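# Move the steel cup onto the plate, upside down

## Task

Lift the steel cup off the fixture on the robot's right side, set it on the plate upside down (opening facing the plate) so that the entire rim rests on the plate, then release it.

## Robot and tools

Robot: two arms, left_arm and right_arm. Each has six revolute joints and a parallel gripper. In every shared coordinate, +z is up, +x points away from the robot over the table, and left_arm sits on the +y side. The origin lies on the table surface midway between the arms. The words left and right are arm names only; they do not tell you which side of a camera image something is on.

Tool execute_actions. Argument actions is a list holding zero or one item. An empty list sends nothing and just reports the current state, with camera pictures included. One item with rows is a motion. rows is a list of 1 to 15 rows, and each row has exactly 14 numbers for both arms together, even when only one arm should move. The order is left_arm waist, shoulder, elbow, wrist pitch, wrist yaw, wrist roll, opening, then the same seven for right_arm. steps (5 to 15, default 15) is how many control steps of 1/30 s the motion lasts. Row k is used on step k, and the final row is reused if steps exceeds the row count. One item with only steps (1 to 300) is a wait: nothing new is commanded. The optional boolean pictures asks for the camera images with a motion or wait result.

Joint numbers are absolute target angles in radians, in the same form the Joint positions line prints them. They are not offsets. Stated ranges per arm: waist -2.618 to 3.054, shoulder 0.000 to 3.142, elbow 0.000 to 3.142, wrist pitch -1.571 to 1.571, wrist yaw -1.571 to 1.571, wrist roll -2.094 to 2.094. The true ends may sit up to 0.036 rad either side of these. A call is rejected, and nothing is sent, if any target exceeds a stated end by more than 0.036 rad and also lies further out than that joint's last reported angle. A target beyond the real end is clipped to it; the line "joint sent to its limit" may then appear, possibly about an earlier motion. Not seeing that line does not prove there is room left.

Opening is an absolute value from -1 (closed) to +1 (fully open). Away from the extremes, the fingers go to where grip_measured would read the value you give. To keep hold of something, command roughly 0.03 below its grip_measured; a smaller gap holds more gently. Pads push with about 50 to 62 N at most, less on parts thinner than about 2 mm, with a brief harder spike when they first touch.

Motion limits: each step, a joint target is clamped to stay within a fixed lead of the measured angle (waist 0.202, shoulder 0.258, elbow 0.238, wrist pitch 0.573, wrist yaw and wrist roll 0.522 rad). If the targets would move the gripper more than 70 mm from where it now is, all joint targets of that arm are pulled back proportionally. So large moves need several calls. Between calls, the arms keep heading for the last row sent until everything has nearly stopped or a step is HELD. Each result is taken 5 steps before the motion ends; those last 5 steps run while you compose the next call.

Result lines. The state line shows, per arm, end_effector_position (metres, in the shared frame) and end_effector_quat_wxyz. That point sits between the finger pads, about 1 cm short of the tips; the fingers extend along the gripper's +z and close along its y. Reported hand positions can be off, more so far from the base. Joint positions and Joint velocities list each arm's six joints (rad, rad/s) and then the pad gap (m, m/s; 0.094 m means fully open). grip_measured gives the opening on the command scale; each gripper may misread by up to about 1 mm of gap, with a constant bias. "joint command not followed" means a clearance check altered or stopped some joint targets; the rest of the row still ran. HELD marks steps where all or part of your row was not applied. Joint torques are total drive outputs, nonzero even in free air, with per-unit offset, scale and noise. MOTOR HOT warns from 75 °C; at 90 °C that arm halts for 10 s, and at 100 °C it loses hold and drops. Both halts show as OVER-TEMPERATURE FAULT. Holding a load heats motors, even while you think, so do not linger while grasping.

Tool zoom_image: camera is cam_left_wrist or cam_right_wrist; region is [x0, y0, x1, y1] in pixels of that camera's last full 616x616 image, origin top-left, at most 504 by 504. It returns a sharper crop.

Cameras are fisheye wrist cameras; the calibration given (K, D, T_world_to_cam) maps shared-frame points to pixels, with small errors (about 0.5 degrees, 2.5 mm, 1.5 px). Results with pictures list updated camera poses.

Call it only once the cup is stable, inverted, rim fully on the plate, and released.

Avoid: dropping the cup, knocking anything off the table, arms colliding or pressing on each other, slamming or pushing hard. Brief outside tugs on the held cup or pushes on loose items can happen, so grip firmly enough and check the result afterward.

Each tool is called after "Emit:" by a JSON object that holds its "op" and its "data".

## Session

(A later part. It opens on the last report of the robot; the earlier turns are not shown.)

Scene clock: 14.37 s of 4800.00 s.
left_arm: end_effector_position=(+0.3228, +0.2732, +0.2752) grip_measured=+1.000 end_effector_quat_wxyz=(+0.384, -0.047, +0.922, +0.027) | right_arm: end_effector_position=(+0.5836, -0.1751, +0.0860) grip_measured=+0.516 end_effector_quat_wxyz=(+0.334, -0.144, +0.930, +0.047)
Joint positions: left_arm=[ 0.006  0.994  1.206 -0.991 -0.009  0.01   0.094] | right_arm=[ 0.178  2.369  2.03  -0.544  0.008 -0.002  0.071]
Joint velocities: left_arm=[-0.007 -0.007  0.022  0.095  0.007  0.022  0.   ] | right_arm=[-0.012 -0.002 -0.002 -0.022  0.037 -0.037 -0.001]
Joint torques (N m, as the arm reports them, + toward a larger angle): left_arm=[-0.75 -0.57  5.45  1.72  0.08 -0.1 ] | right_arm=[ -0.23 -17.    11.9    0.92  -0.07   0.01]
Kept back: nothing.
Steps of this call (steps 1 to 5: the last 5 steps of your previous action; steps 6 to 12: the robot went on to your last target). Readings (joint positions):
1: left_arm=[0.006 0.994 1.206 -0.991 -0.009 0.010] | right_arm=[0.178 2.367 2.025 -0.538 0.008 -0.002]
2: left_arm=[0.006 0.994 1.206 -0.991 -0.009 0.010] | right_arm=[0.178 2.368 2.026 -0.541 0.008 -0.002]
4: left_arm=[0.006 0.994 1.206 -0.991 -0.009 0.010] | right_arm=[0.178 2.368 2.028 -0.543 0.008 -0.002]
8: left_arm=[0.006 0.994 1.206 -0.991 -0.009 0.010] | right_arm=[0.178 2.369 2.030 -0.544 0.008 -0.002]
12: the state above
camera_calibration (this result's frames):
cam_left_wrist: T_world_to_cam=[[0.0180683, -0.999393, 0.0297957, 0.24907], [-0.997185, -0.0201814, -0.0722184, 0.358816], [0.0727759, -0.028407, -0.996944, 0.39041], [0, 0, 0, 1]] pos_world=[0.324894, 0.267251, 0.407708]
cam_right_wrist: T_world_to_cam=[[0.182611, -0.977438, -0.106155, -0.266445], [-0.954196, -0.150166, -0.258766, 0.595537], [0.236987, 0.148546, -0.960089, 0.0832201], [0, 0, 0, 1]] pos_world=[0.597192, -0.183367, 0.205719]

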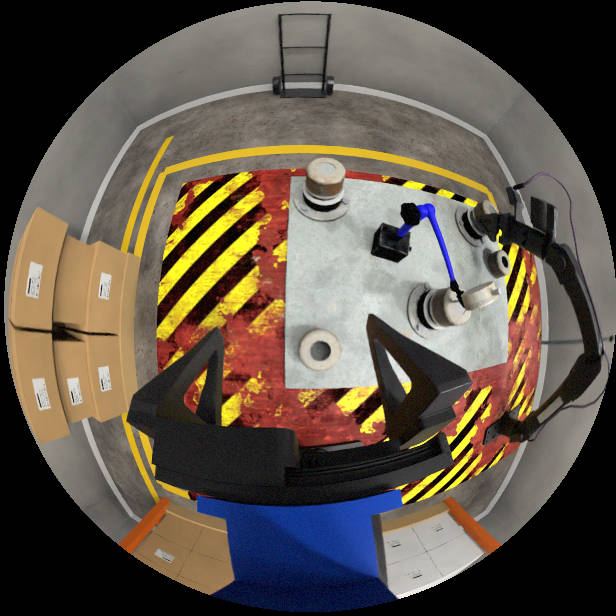

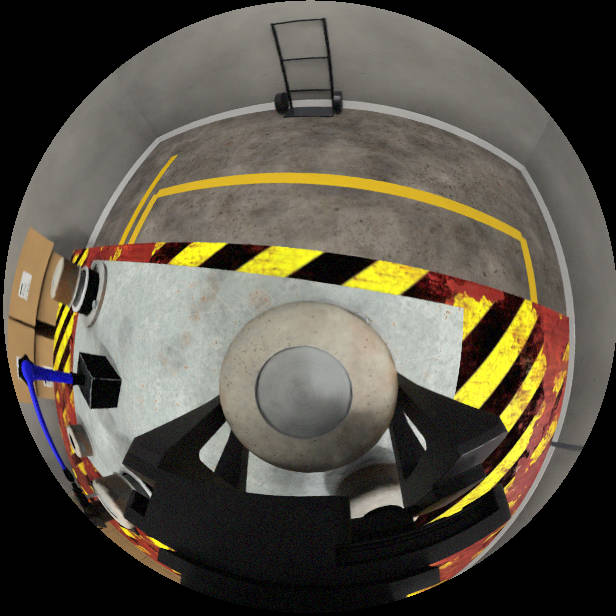

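Emit:
{"op": "execute_actions", "data": {"actions": [{"rows":[[0,1,1.2,-1,0,0,1,0.178,2.29,2.085,-0.52,0,0,0.48],[0,1,1.2,-1,0,0,1,0.178,2.27,2.09,-0.47,0,0,0.48],[0,1,1.2,-1,0,0,1,0.178,2.25,2.095,-0.44,0,0,0.48]]}]}}

Emit:
{"op": "execute_actions", "data": {"actions": [{"steps":10}]}}

Scene clock: 14.87 s of 4800.00 s.
left_arm: end_effector_position=(+0.3228, +0.2732, +0.2752) grip_measured=+1.000 end_effector_quat_wxyz=(+0.384, -0.047, +0.922, +0.027) | right_arm: end_effector_position=(+0.5836, -0.1750, +0.1203) grip_measured=+0.512 end_effector_quat_wxyz=(+0.359, -0.143, +0.921, +0.052)
Joint positions: left_arm=[ 0.006  0.994  1.206 -0.991 -0.009  0.01   0.094] | right_arm=[ 0.178  2.31   2.03  -0.548  0.008 -0.002  0.071]
Joint velocities: left_arm=[ 0.007  0.007 -0.007 -0.066  0.037 -0.007  0.   ] | right_arm=[ 0.017 -0.247 -0.002 -0.256 -0.066  0.022 -0.032]
Joint torques (N m, as the arm reports them, + toward a larger angle): left_arm=[-0.59 -0.59  5.71  1.71  0.12 -0.16] | right_arm=[  0.05 -15.67  12.92   2.62   0.09   0.04]
Steps of this call (steps 1 to 5: the robot went on to your last target; steps 6 to 15: the first 10 steps of this action). Readings (joint positions):
6: left_arm=[0.006 0.994 1.206 -0.991 -0.009 0.010] | right_arm=[0.178 2.369 2.030 -0.542 0.008 -0.002]
7: left_arm=[0.006 0.994 1.206 -0.991 -0.009 0.010] | right_arm=[0.178 2.368 2.030 -0.542 0.008 -0.002]
9: left_arm=[0.006 0.994 1.206 -0.991 -0.009 0.010] | right_arm=[0.178 2.359 2.030 -0.542 0.008 -0.002]
13: left_arm=[0.006 0.994 1.206 -0.991 -0.009 0.010] | right_arm=[0.178 2.326 2.030 -0.545 0.008 -0.002]
15: the state above

Scene clock: 15.20 s of 4800.00 s.
left_arm: end_effector_position=(+0.3228, +0.2732, +0.2752) grip_measured=+1.000 end_effector_quat_wxyz=(+0.384, -0.047, +0.922, +0.027) | right_arm: end_effector_position=(+0.5949, -0.1714, +0.1500) grip_measured=+0.501 end_effector_quat_wxyz=(+0.399, -0.140, +0.904, +0.058)
Joint positions: left_arm=[ 0.006  0.994  1.206 -0.991 -0.009  0.01   0.094] | right_arm=[ 0.178  2.291  2.055 -0.505  0.008 -0.002  0.071]
Joint velocities: left_arm=[ 0.007 -0.022 -0.002 -0.037  0.022 -0.007  0.   ] | right_arm=[ 0.012  0.007  0.007  0.139 -0.037  0.051 -0.   ]
Joint torques (N m, as the arm reports them, + toward a larger angle): left_arm=[-0.38 -0.91  5.41  1.66  0.09 -0.12] | right_arm=[  0.   -15.49  10.83   1.9   -0.07  -0.01]
Kept back: nothing.
Steps of this call (steps 1 to 5: the last 5 steps of your previous action; steps 6 to 10: the robot went on to your last target). Readings (joint positions):
1: left_arm=[0.006 0.994 1.206 -0.991 -0.009 0.010] | right_arm=[0.178 2.303 2.030 -0.551 0.008 -0.002]
2: left_arm=[0.006 0.994 1.206 -0.991 -0.009 0.010] | right_arm=[0.178 2.299 2.034 -0.554 0.008 -0.002]
4: left_arm=[0.006 0.994 1.206 -0.991 -0.009 0.010] | right_arm=[0.178 2.293 2.039 -0.558 0.008 -0.002]
8: left_arm=[0.006 0.994 1.206 -0.991 -0.009 0.010] | right_arm=[0.178 2.291 2.051 -0.521 0.008 -0.002]
10: the state above

Emit:
{"op": "execute_actions", "data": {"actions": [{"rows":[[0,1,1.2,-1,0,0,1,0.178,2.2,2.095,-0.6,0,0,0.46],[0,1,1.2,-1,0,0,1,0.178,2.15,2.095,-0.7,0,0,0.46]],"steps":10}]}}

Emit:
{"op": "execute_actions", "data": {"actions": [{"rows":[[0,1,1.2,-1,0,0,1,0.26,1.28,0.92,-0.45,0,0,0.46]]}]}}

Emit:
{"op": "execute_actions", "data": {"actions": [{"steps":30}], "pictures": true}}

Scene clock: 15.57 s of 4800.00 s.
left_arm: end_effector_position=(+0.3228, +0.2732, +0.2752) grip_measured=+1.000 end_effector_quat_wxyz=(+0.384, -0.047, +0.922, +0.027) | right_arm: end_effector_position=(+0.5675, -0.1801, +0.1625) grip_measured=+0.501 end_effector_quat_wxyz=(+0.360, -0.143, +0.921, +0.052)
Joint positions: left_arm=[ 0.006  0.994  1.206 -0.991 -0.009  0.01   0.094] | right_arm=[ 0.178  2.226  2.055 -0.656  0.008 -0.002  0.071]
Joint velocities: left_arm=[ 0.002 -0.022  0.002  0.007 -0.007  0.037  0.   ] | right_arm=[-0.007 -0.53   0.012 -0.667 -0.022  0.037 -0.001]
Joint torques (N m, as the arm reports them, + toward a larger angle): left_arm=[-0.53 -0.59  5.29  1.66  0.08 -0.11] | right_arm=[ -0.11 -15.2   10.73   2.06  -0.06   0.03]
Steps of this call (steps 1 to 6: the robot went on to your last target; steps 7 to 11: the first 5 steps of this action). Readings (joint positions):
7: left_arm=[0.006 0.994 1.206 -0.991 -0.009 0.010] | right_arm=[0.178 2.287 2.055 -0.503 0.008 -0.002]
8: left_arm=[0.006 0.994 1.206 -0.991 -0.009 0.010] | right_arm=[0.178 2.276 2.055 -0.539 0.008 -0.002]
10: left_arm=[0.006 0.994 1.206 -0.991 -0.009 0.010] | right_arm=[0.178 2.244 2.055 -0.627 0.008 -0.002]
11: the state above

Scene clock: 16.07 s of 4800.00 s.
left_arm: end_effector_position=(+0.3228, +0.2732, +0.2752) grip_measured=+1.000 end_effector_quat_wxyz=(+0.384, -0.047, +0.922, +0.027) | right_arm: end_effector_position=(+0.3960, -0.1899, +0.2175) grip_measured=+0.501 end_effector_quat_wxyz=(+0.397, -0.184, +0.895, +0.083)
Joint positions: left_arm=[ 0.006  0.994  1.206 -0.991 -0.009  0.01   0.094] | right_arm=[ 0.271  1.495  1.264 -0.505 -0.005 -0.002  0.071]
Joint velocities: left_arm=[-0.012 -0.012  0.012 -0.037 -0.051  0.037  0.   ] | right_arm=[-0.007 -2.552 -2.498  0.242  0.007  0.007 -0.   ]
Joint torques (N m, as the arm reports them, + toward a larger angle): left_arm=[-0.53 -0.72  5.4   1.72  0.13 -0.14] | right_arm=[-1.15 -7.2   7.27  1.56  0.08  0.07]
Steps of this call (steps 1 to 5: the last 5 steps of your previous action; steps 6 to 15: the first 10 steps of this action). Readings (joint positions):
6: left_arm=[0.006 0.994 1.206 -0.991 -0.009 0.010] | right_arm=[0.182 2.139 2.023 -0.661 0.009 -0.002]
7: left_arm=[0.006 0.994 1.206 -0.991 -0.009 0.010] | right_arm=[0.188 2.094 1.948 -0.618 0.011 -0.002]
9: left_arm=[0.006 0.994 1.206 -0.991 -0.009 0.010] | right_arm=[0.211 1.976 1.787 -0.575 0.011 -0.002]
13: left_arm=[0.006 0.994 1.206 -0.991 -0.009 0.010] | right_arm=[0.265 1.668 1.434 -0.520 0.000 -0.002]
15: the state above

Scene clock: 17.07 s of 4800.00 s.
left_arm: end_effector_position=(+0.3228, +0.2732, +0.2752) grip_measured=+1.000 end_effector_quat_wxyz=(+0.384, -0.047, +0.922, +0.027) | right_arm: end_effector_position=(+0.3211, -0.2226, +0.1394) grip_measured=+0.501 end_effector_quat_wxyz=(+0.324, -0.189, +0.924, +0.068)
Joint positions: left_arm=[ 0.006  0.994  1.206 -0.991 -0.009  0.01   0.094] | right_arm=[ 0.268  1.304  0.905 -0.496 -0.005 -0.002  0.071]
Joint velocities: left_arm=[ 0.007 -0.002 -0.007  0.051  0.037  0.051  0.   ] | right_arm=[ 0.002 -0.002  0.012 -0.037  0.051 -0.095 -0.   ]
Joint torques (N m, as the arm reports them, + toward a larger angle): left_arm=[-0.39 -0.66  5.48  1.68  0.15 -0.04] | right_arm=[-1.01 -5.88  8.51  1.85  0.05  0.04]
Kept back: nothing.
Steps of this call (steps 1 to 5: the last 5 steps of your previous action; steps 6 to 30: the robot went on to your last target). Readings (joint positions):
1: left_arm=[0.006 0.994 1.206 -0.991 -0.009 0.010] | right_arm=[0.270 1.410 1.181 -0.499 -0.005 -0.002]
2: left_arm=[0.006 0.994 1.206 -0.991 -0.009 0.010] | right_arm=[0.268 1.335 1.104 -0.493 -0.005 -0.002]
4: left_arm=[0.006 0.994 1.206 -0.991 -0.009 0.010] | right_arm=[0.268 1.253 0.994 -0.494 -0.005 -0.002]
8: left_arm=[0.006 0.994 1.206 -0.991 -0.009 0.010] | right_arm=[0.268 1.288 0.914 -0.511 -0.005 -0.002]
30: the state above
All arms were judged still, so your last target was given up. Only a new action makes them travel on or press farther. Fingers that are still opening or closing keep moving.
camera_calibration (this result's frames):
cam_left_wrist: T_world_to_cam=[[0.0180683, -0.999393, 0.0297957, 0.24907], [-0.997185, -0.0201814, -0.0722184, 0.358816], [0.0727759, -0.028407, -0.996944, 0.39041], [0, 0, 0, 1]] pos_world=[0.324894, 0.267251, 0.407708]
cam_right_wrist: T_world_to_cam=[[0.276465, -0.954126, -0.114933, -0.28294], [-0.938582, -0.242377, -0.245596, 0.324404], [0.206472, 0.175773, -0.962535, 0.219986], [0, 0, 0, 1]] pos_world=[0.337282, -0.23, 0.258897]

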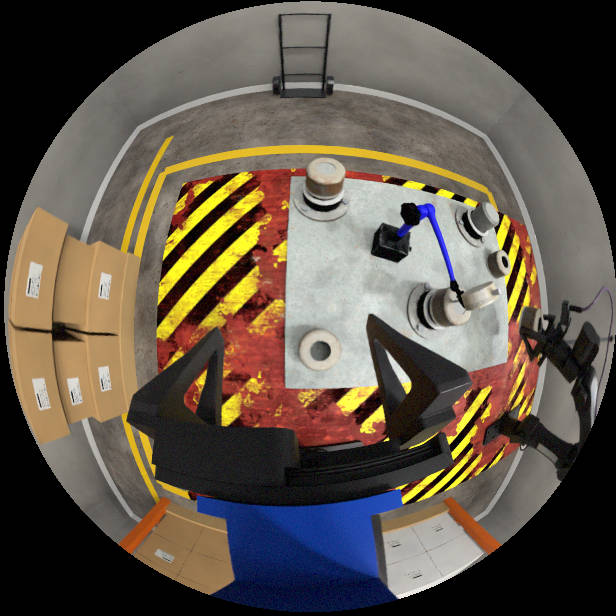

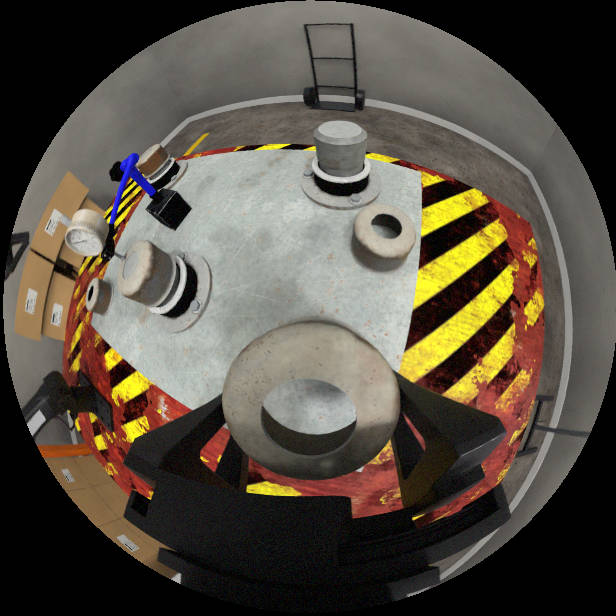

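Emit:
{"op": "execute_actions", "data": {"actions": [{"rows":[[0,1,1.2,-1,0,0,1,0.26,1.33,0.96,-0.48,0,0,0.46],[0,1,1.2,-1,0,0,1,0.26,1.37,0.975,-0.5,0,0,0.46],[0,1,1.2,-1,0,0,1,0.26,1.41,0.99,-0.5,0,0,0.46],[0,1,1.2,-1,0,0,1,0.26,1.45,1,-0.5,0,0,0.46],[0,1,1.2,-1,0,0,1,0.26,1.49,1.015,-0.5,0,0,0.46],[0,1,1.2,-1,0,0,1,0.26,1.53,1.03,-0.5,0,0,0.46],[0,1,1.2,-1,0,0,1,0.26,1.56,1.04,-0.5,0,0,0.46],[0,1,1.2,-1,0,0,1,0.26,1.59,1.05,-0.5,0,0,0.46],[0,1,1.2,-1,0,0,1,0.26,1.61,1.06,-0.5,0,0,0.46]]}]}}

Emit:
{"op": "execute_actions", "data": {"actions": [{"steps":15}]}}

Emit:
{"op": "execute_actions", "data": {"actions": []}}

Emit:
{"op": "zoom_image", "data": {"camera": "cam_left_wrist", "region": [460,240,600,380]}}

Scene clock: 17.70 s of 4800.00 s.
left_arm: end_effector_position=(+0.3228, +0.2732, +0.2752) grip_measured=+1.000 end_effector_quat_wxyz=(+0.384, -0.047, +0.922, +0.027) | right_arm: end_effector_position=(+0.3429, -0.2134, +0.0763) grip_measured=+0.501 end_effector_quat_wxyz=(+0.230, -0.194, +0.952, +0.049)
Joint positions: left_arm=[ 0.006  0.994  1.206 -0.991 -0.009  0.01   0.094] | right_arm=[ 0.268  1.599  1.014 -0.511 -0.005 -0.002  0.071]
Joint velocities: left_arm=[-0.012  0.012  0.007 -0.066 -0.022  0.022  0.   ] | right_arm=[0.002 0.794 0.051 0.037 0.022 0.037 0.   ]
Joint torques (N m, as the arm reports them, + toward a larger angle): left_arm=[-0.59 -0.93  5.57  1.7   0.1  -0.13] | right_arm=[-0.69 -9.27 10.35  1.19  0.06  0.02]
Steps of this call (steps 1 to 9: nothing new was sent; steps 10 to 19: the first 10 steps of this action). Readings (joint positions):
10: left_arm=[0.006 0.994 1.206 -0.991 -0.009 0.010] | right_arm=[0.268 1.307 0.907 -0.499 -0.005 -0.002]
11: left_arm=[0.006 0.994 1.206 -0.991 -0.009 0.010] | right_arm=[0.268 1.318 0.915 -0.506 -0.005 -0.002]
13: left_arm=[0.006 0.994 1.206 -0.991 -0.009 0.010] | right_arm=[0.268 1.369 0.945 -0.514 -0.005 -0.002]
17: left_arm=[0.006 0.994 1.206 -0.991 -0.009 0.010] | right_arm=[0.268 1.531 1.002 -0.511 -0.005 -0.002]
19: the state above

Scene clock: 18.20 s of 4800.00 s.
left_arm: end_effector_position=(+0.3228, +0.2732, +0.2752) grip_measured=+1.000 end_effector_quat_wxyz=(+0.384, -0.047, +0.922, +0.027) | right_arm: end_effector_position=(+0.3375, -0.2156, +0.0604) grip_measured=+0.501 end_effector_quat_wxyz=(+0.203, -0.195, +0.959, +0.043)
Joint positions: left_arm=[ 0.006  0.994  1.206 -0.991 -0.009  0.01   0.094] | right_arm=[ 0.268  1.639  1.015 -0.529 -0.005 -0.002  0.071]
Joint velocities: left_arm=[-0.007  0.012  0.002 -0.081 -0.095 -0.125  0.   ] | right_arm=[ 0.002 -0.007 -0.002 -0.022  0.007 -0.037  0.   ]
Joint torques (N m, as the arm reports them, + toward a larger angle): left_arm=[-0.52 -0.71  5.49  1.72  0.1  -0.13] | right_arm=[-0.87 -8.46 10.53  1.22  0.02  0.01]
Kept back: nothing.
Steps of this call (steps 1 to 5: the last 5 steps of your previous action; steps 6 to 15: the robot went on to your last target). Readings (joint positions):
1: left_arm=[0.006 0.994 1.206 -0.991 -0.009 0.010] | right_arm=[0.268 1.621 1.015 -0.512 -0.005 -0.002]
2: left_arm=[0.006 0.994 1.206 -0.991 -0.009 0.010] | right_arm=[0.268 1.634 1.015 -0.518 -0.005 -0.002]
4: left_arm=[0.006 0.994 1.206 -0.991 -0.009 0.010] | right_arm=[0.268 1.641 1.015 -0.529 -0.005 -0.002]
8: left_arm=[0.006 0.994 1.206 -0.991 -0.009 0.010] | right_arm=[0.268 1.639 1.015 -0.529 -0.005 -0.002]
15: the state above

Scene clock: 18.20 s of 4800.00 s.
left_arm: end_effector_position=(+0.3228, +0.2732, +0.2752) grip_measured=+1.000 end_effector_quat_wxyz=(+0.384, -0.047, +0.922, +0.027) | right_arm: end_effector_position=(+0.3375, -0.2156, +0.0604) grip_measured=+0.501 end_effector_quat_wxyz=(+0.203, -0.195, +0.959, +0.043)
Joint positions: left_arm=[ 0.006  0.994  1.206 -0.991 -0.009  0.01   0.094] | right_arm=[ 0.268  1.639  1.015 -0.529 -0.005 -0.002  0.071]
Joint velocities: left_arm=[-0.007  0.012  0.002 -0.081 -0.095 -0.125  0.   ] | right_arm=[ 0.002 -0.007 -0.002 -0.022  0.007 -0.037  0.   ]
Joint torques (N m, as the arm reports them, + toward a larger angle): left_arm=[-0.52 -0.71  5.49  1.72  0.1  -0.13] | right_arm=[-0.87 -8.46 10.53  1.22  0.02  0.01]
Kept back: nothing.
camera_calibration (this result's frames):
cam_left_wrist: T_world_to_cam=[[0.0180683, -0.999393, 0.0297957, 0.24907], [-0.997185, -0.0201814, -0.0722184, 0.358816], [0.0727759, -0.028407, -0.996944, 0.39041], [0, 0, 0, 1]] pos_world=[0.324894, 0.267251, 0.407708]
cam_right_wrist: T_world_to_cam=[[0.253001, -0.964008, -0.0817268, -0.286178], [-0.967081, -0.254379, 0.00674018, 0.313888], [-0.0272871, 0.0773311, -0.996632, 0.199063], [0, 0, 0, 1]] pos_world=[0.38139, -0.211425, 0.172889]

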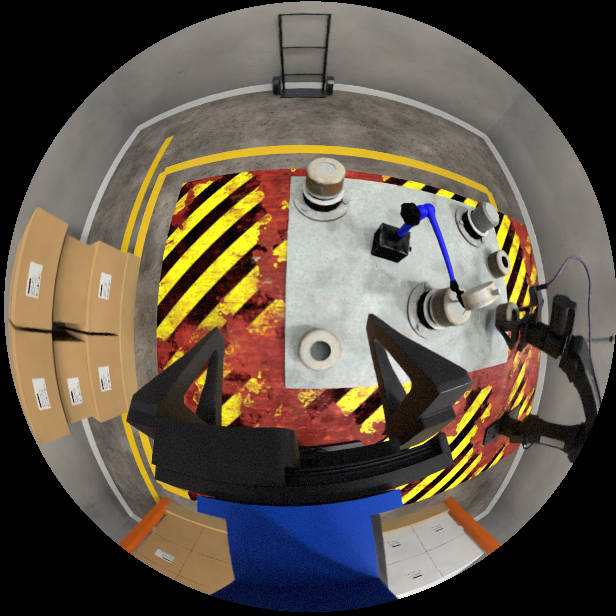

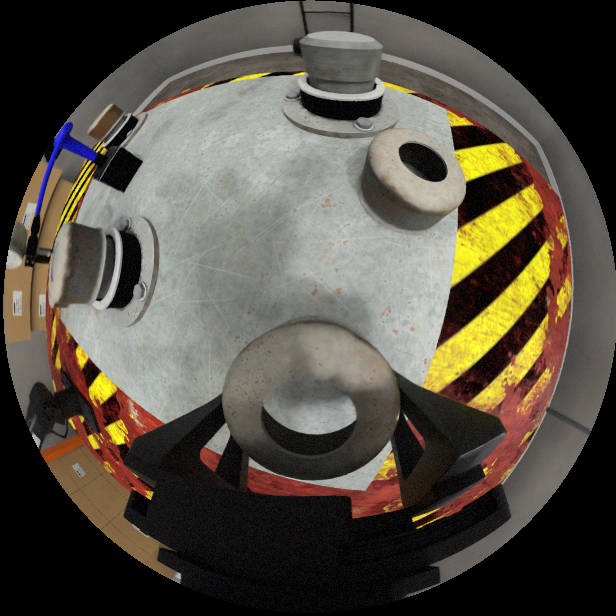

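Region (460, 240, 600, 380) of cam_left_wrist's 616x616 image, scaled by 3.600, with more detail than that image has.

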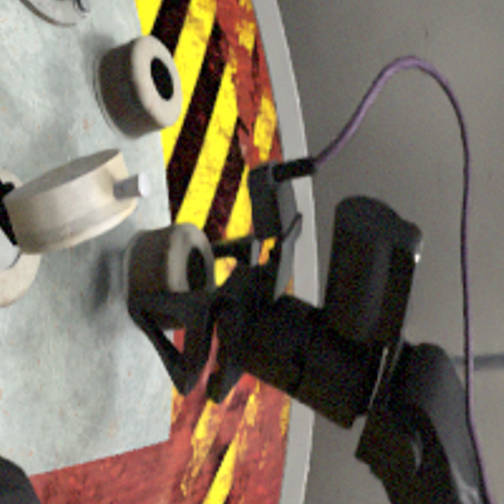

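Emit:
{"op": "execute_actions", "data": {"actions": [{"rows":[[0,1,1.2,-1,0,0,1,0.26,1.64,1.04,-0.47,0,0,0.46],[0,1,1.2,-1,0,0,1,0.26,1.65,1.04,-0.46,0,0,0.46],[0,1,1.2,-1,0,0,1,0.26,1.66,1.04,-0.45,0,0,0.46],[0,1,1.2,-1,0,0,1,0.26,1.67,1.04,-0.44,0,0,0.46],[0,1,1.2,-1,0,0,1,0.26,1.68,1.04,-0.43,0,0,0.46],[0,1,1.2,-1,0,0,1,0.26,1.69,1.04,-0.42,0,0,0.46],[0,1,1.2,-1,0,0,1,0.26,1.70,1.04,-0.41,0,0,0.46],[0,1,1.2,-1,0,0,1,0.26,1.71,1.04,-0.40,0,0,0.46],[0,1,1.2,-1,0,0,1,0.26,1.72,1.04,-0.39,0,0,0.46],[0,1,1.2,-1,0,0,1,0.26,1.73,1.04,-0.38,0,0,0.46],[0,1,1.2,-1,0,0,1,0.26,1.74,1.04,-0.37,0,0,0.46]]}]}}

Emit:
{"op": "execute_actions", "data": {"actions": [{"steps":12}]}}

Scene clock: 18.77 s of 4800.00 s.
left_arm: end_effector_position=(+0.3228, +0.2732, +0.2752) grip_measured=+1.000 end_effector_quat_wxyz=(+0.384, -0.047, +0.922, +0.027) | right_arm: end_effector_position=(+0.3485, -0.2110, +0.0401) grip_measured=+0.501 end_effector_quat_wxyz=(+0.202, -0.195, +0.959, +0.043)
Joint positions: left_arm=[ 0.006  0.994  1.206 -0.991 -0.009  0.01   0.094] | right_arm=[ 0.268  1.717  1.015 -0.453 -0.005 -0.002  0.071]
Joint velocities: left_arm=[-0.007 -0.002  0.002 -0.007 -0.022  0.007  0.   ] | right_arm=[ 0.017  0.344 -0.002  0.256 -0.007  0.081  0.   ]
Joint torques (N m, as the arm reports them, + toward a larger angle): left_arm=[-0.67 -0.71  5.66  1.68  0.06 -0.11] | right_arm=[-0.78 -7.83  8.68  1.32  0.04  0.03]
Steps of this call (steps 1 to 7: the robot went on to your last target; steps 8 to 17: the first 10 steps of this action). Readings (joint positions):
8: left_arm=[0.006 0.994 1.206 -0.991 -0.009 0.010] | right_arm=[0.268 1.639 1.015 -0.527 -0.005 -0.002]
9: left_arm=[0.006 0.994 1.206 -0.991 -0.009 0.010] | right_arm=[0.268 1.641 1.015 -0.523 -0.005 -0.002]
11: left_arm=[0.006 0.994 1.206 -0.991 -0.009 0.010] | right_arm=[0.268 1.650 1.015 -0.506 -0.005 -0.002]
15: left_arm=[0.006 0.994 1.206 -0.991 -0.009 0.010] | right_arm=[0.268 1.693 1.015 -0.470 -0.005 -0.002]
17: the state above

Scene clock: 19.17 s of 4800.00 s.
left_arm: end_effector_position=(+0.3228, +0.2732, +0.2752) grip_measured=+1.000 end_effector_quat_wxyz=(+0.384, -0.047, +0.922, +0.027) | right_arm: end_effector_position=(+0.3551, -0.2082, +0.0313) grip_measured=+0.501 end_effector_quat_wxyz=(+0.206, -0.195, +0.958, +0.044)
Joint positions: left_arm=[ 0.006  0.994  1.206 -0.991 -0.009  0.01   0.094] | right_arm=[ 0.268  1.753  1.015 -0.408 -0.005 -0.002  0.071]
Joint velocities: left_arm=[ 0.012 -0.002 -0.002  0.022 -0.066 -0.037  0.   ] | right_arm=[-0.012 -0.022 -0.002 -0.007  0.051 -0.022 -0.001]
Joint torques (N m, as the arm reports them, + toward a larger angle): left_arm=[-0.54 -0.82  5.83  1.7   0.15 -0.11] | right_arm=[-0.83 -8.11  8.64  1.37  0.03  0.02]
Kept back: nothing.
Steps of this call (steps 1 to 5: the last 5 steps of your previous action; steps 6 to 12: the robot went on to your last target). Readings (joint positions):
1: left_arm=[0.006 0.994 1.206 -0.991 -0.009 0.010] | right_arm=[0.268 1.728 1.015 -0.444 -0.005 -0.002]
2: left_arm=[0.006 0.994 1.206 -0.991 -0.009 0.010] | right_arm=[0.268 1.738 1.015 -0.436 -0.005 -0.002]
4: left_arm=[0.006 0.994 1.206 -0.991 -0.009 0.010] | right_arm=[0.268 1.751 1.015 -0.427 -0.005 -0.002]
8: left_arm=[0.006 0.994 1.206 -0.991 -0.009 0.010] | right_arm=[0.268 1.753 1.015 -0.415 -0.005 -0.002]
12: the state above

Emit:
{"op": "execute_actions", "data": {"actions": [{"rows":[[0,1,1.2,-1,0,0,1,0.26,1.755,1.04,-0.36,0,0,0.46],[0,1,1.2,-1,0,0,1,0.26,1.765,1.04,-0.35,0,0,0.46],[0,1,1.2,-1,0,0,1,0.26,1.775,1.04,-0.34,0,0,0.46],[0,1,1.2,-1,0,0,1,0.26,1.785,1.04,-0.34,0,0,0.46]]}]}}

Emit:
{"op": "execute_actions", "data": {"actions": [{"steps":6}]}}

Scene clock: 19.63 s of 4800.00 s.
left_arm: end_effector_position=(+0.3228, +0.2732, +0.2752) grip_measured=+1.000 end_effector_quat_wxyz=(+0.384, -0.047, +0.922, +0.027) | right_arm: end_effector_position=(+0.3608, -0.2063, +0.0263) grip_measured=+0.499 end_effector_quat_wxyz=(+0.212, -0.195, +0.957, +0.044)
Joint positions: left_arm=[ 0.006  0.994  1.206 -0.991 -0.009  0.01   0.094] | right_arm=[ 0.268  1.776  1.015 -0.372 -0.003 -0.002  0.07 ]
Joint velocities: left_arm=[ 0.017 -0.002 -0.007 -0.007 -0.007 -0.037  0.   ] | right_arm=[-0.022 -0.012 -0.032  0.007 -0.037  0.007 -0.001]
Joint torques (N m, as the arm reports them, + toward a larger angle): left_arm=[-0.42 -0.93  5.65  1.67  0.09 -0.11] | right_arm=[-0.85 -7.09  8.47  1.32  0.03 -0.02]
Steps of this call (steps 1 to 4: the robot went on to your last target; steps 5 to 14: the first 10 steps of this action). Readings (joint positions):
5: left_arm=[0.006 0.994 1.206 -0.991 -0.009 0.010] | right_arm=[0.268 1.753 1.015 -0.405 -0.005 -0.002]
6: left_arm=[0.006 0.994 1.206 -0.991 -0.009 0.010] | right_arm=[0.268 1.755 1.015 -0.403 -0.005 -0.002]
8: left_arm=[0.006 0.994 1.206 -0.991 -0.009 0.010] | right_arm=[0.268 1.764 1.015 -0.390 -0.005 -0.002]
12: left_arm=[0.006 0.994 1.206 -0.991 -0.009 0.010] | right_arm=[0.268 1.776 1.015 -0.374 -0.003 -0.002]
14: the state above

Scene clock: 19.83 s of 4800.00 s.
left_arm: end_effector_position=(+0.3228, +0.2732, +0.2752) grip_measured=+1.000 end_effector_quat_wxyz=(+0.384, -0.047, +0.922, +0.027) | right_arm: end_effector_position=(+0.3608, -0.2063, +0.0263) grip_measured=+0.499 end_effector_quat_wxyz=(+0.212, -0.195, +0.957, +0.044)
Joint positions: left_arm=[ 0.006  0.994  1.206 -0.991 -0.009  0.01   0.094] | right_arm=[ 0.268  1.776  1.015 -0.372 -0.003 -0.002  0.07 ]
Joint velocities: left_arm=[ 0.007  0.002 -0.007 -0.037 -0.007  0.022  0.   ] | right_arm=[-0.012 -0.007  0.007  0.007 -0.081  0.007 -0.   ]
Joint torques (N m, as the arm reports them, + toward a larger angle): left_arm=[-0.45 -0.88  5.52  1.7   0.14 -0.08] | right_arm=[-0.83 -6.8   8.43  1.28  0.03  0.04]
Kept back: nothing.
Steps of this call (steps 1 to 5: the last 5 steps of your previous action; step 6: the robot went on to your last target). Readings (joint positions):
1: left_arm=[0.006 0.994 1.206 -0.991 -0.009 0.010] | right_arm=[0.268 1.776 1.015 -0.372 -0.003 -0.002]
2: left_arm=[0.006 0.994 1.206 -0.991 -0.009 0.010] | right_arm=[0.268 1.776 1.015 -0.372 -0.003 -0.002]
4: left_arm=[0.006 0.994 1.206 -0.991 -0.009 0.010] | right_arm=[0.268 1.776 1.015 -0.372 -0.003 -0.002]
6: the state above

Emit:
{"op": "execute_actions", "data": {"actions": [{"rows":[[0,1,1.2,-1,0,0,1,0.26,1.76,1.04,-0.37,0,0,1]]}]}}

Emit:
{"op": "execute_actions", "data": {"actions": [{"rows":[[0,1,1.2,-1,0,0,1,0.26,1.55,1.04,-0.45,0,0,1]]}], "pictures": true}}

Emit:
{"op": "finished_scene", "data": {"scene": 1}}

Scene clock: 20.30 s of 4800.00 s.
left_arm: end_effector_position=(+0.3228, +0.2732, +0.2752) grip_measured=+1.000 end_effector_quat_wxyz=(+0.384, -0.047, +0.922, +0.027) | right_arm: end_effector_position=(+0.3609, -0.2063, +0.0263) grip_measured=+1.000 end_effector_quat_wxyz=(+0.213, -0.195, +0.957, +0.044)
Joint positions: left_arm=[ 0.006  0.994  1.206 -0.991 -0.009  0.009  0.094] | right_arm=[ 0.268  1.776  1.015 -0.372 -0.003 -0.002  0.094]
Joint velocities: left_arm=[-0.032 -0.017  0.002 -0.022 -0.051  0.037  0.   ] | right_arm=[-0.012 -0.007  0.012  0.022 -0.066 -0.022  0.   ]
Joint torques (N m, as the arm reports them, + toward a larger angle): left_arm=[-0.58 -0.77  5.35  1.66  0.07 -0.11] | right_arm=[-0.81 -8.67  8.34  1.    0.03  0.  ]
Steps of this call (steps 1 to 4: the robot went on to your last target; steps 5 to 14: the first 10 steps of this action). Readings (joint positions):
5: left_arm=[0.006 0.994 1.206 -0.991 -0.009 0.010] | right_arm=[0.268 1.776 1.015 -0.373 -0.003 -0.002]
6: left_arm=[0.006 0.994 1.206 -0.991 -0.009 0.009] | right_arm=[0.268 1.776 1.015 -0.371 -0.003 -0.002]
8: left_arm=[0.006 0.994 1.206 -0.991 -0.009 0.009] | right_arm=[0.268 1.776 1.015 -0.372 -0.003 -0.002]
12: left_arm=[0.006 0.994 1.206 -0.991 -0.009 0.009] | right_arm=[0.268 1.776 1.015 -0.372 -0.003 -0.002]
14: the state above

Scene clock: 20.80 s of 4800.00 s.
left_arm: end_effector_position=(+0.3228, +0.2732, +0.2752) grip_measured=+1.000 end_effector_quat_wxyz=(+0.384, -0.047, +0.922, +0.027) | right_arm: end_effector_position=(+0.3666, -0.2039, +0.1187) grip_measured=+1.000 end_effector_quat_wxyz=(+0.311, -0.189, +0.929, +0.064)
Joint positions: left_arm=[ 0.006  0.994  1.206 -0.991 -0.009  0.009  0.094] | right_arm=[ 0.268  1.536  1.034 -0.423 -0.003 -0.002  0.094]
Joint velocities: left_arm=[ 0.007 -0.017 -0.002  0.022  0.022  0.037  0.   ] | right_arm=[-0.002  0.095 -0.007 -0.227 -0.081  0.007  0.   ]
Joint torques (N m, as the arm reports them, + toward a larger angle): left_arm=[-0.56 -0.79  5.57  1.69  0.1  -0.12] | right_arm=[-0.73 -5.44  7.59  1.37  0.04  0.08]
Steps of this call (steps 1 to 5: the last 5 steps of your previous action; steps 6 to 15: the first 10 steps of this action). Readings (joint positions):
6: left_arm=[0.006 0.994 1.206 -0.991 -0.009 0.009] | right_arm=[0.268 1.760 1.015 -0.378 -0.003 -0.002]
7: left_arm=[0.006 0.994 1.206 -0.991 -0.009 0.009] | right_arm=[0.268 1.727 1.012 -0.406 -0.003 -0.002]
9: left_arm=[0.006 0.994 1.206 -0.991 -0.009 0.009] | right_arm=[0.268 1.632 1.012 -0.433 -0.003 -0.002]
13: left_arm=[0.006 0.994 1.206 -0.991 -0.009 0.009] | right_arm=[0.268 1.535 1.033 -0.424 -0.003 -0.002]
15: the state above
camera_calibration (this result's frames):
cam_left_wrist: T_world_to_cam=[[0.0183354, -0.99938, 0.0300654, 0.248906], [-0.997177, -0.0204684, -0.0722452, 0.3589], [0.0728158, -0.0286559, -0.996934, 0.390462], [0, 0, 0, 1]] pos_world=[0.324891, 0.267287, 0.40771]
cam_right_wrist: T_world_to_cam=[[0.272123, -0.955996, -0.109642, -0.279457], [-0.945108, -0.244112, -0.217212, 0.365202], [0.180889, 0.162732, -0.969947, 0.195024], [0, 0, 0, 1]] pos_world=[0.385924, -0.209746, 0.23785]

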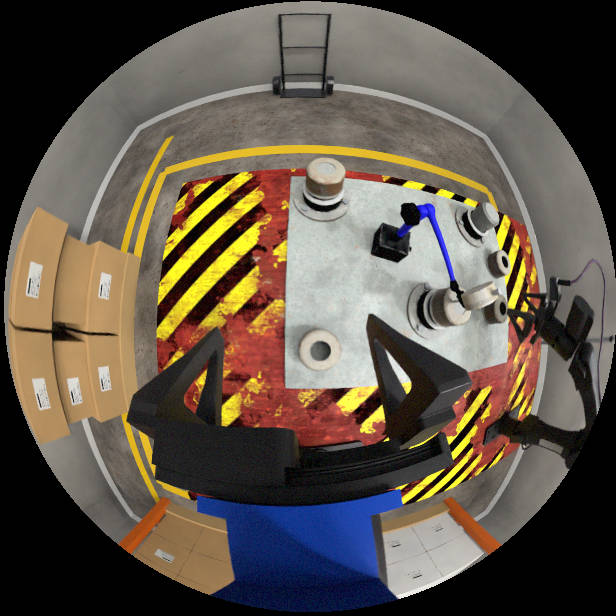

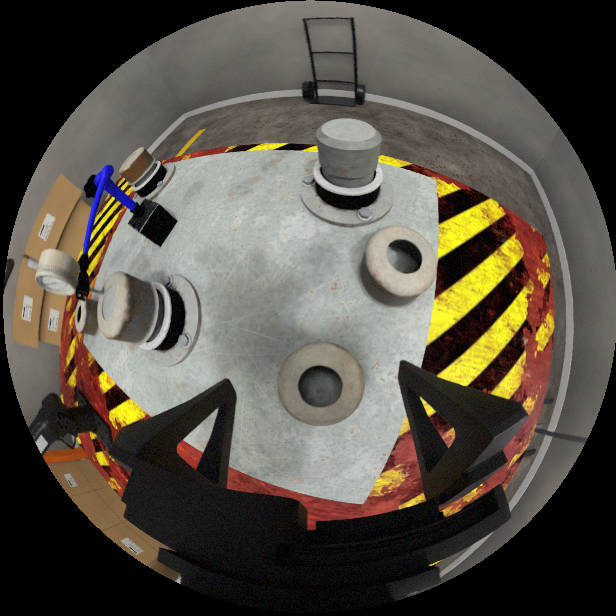

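The scene is finished: the task was done.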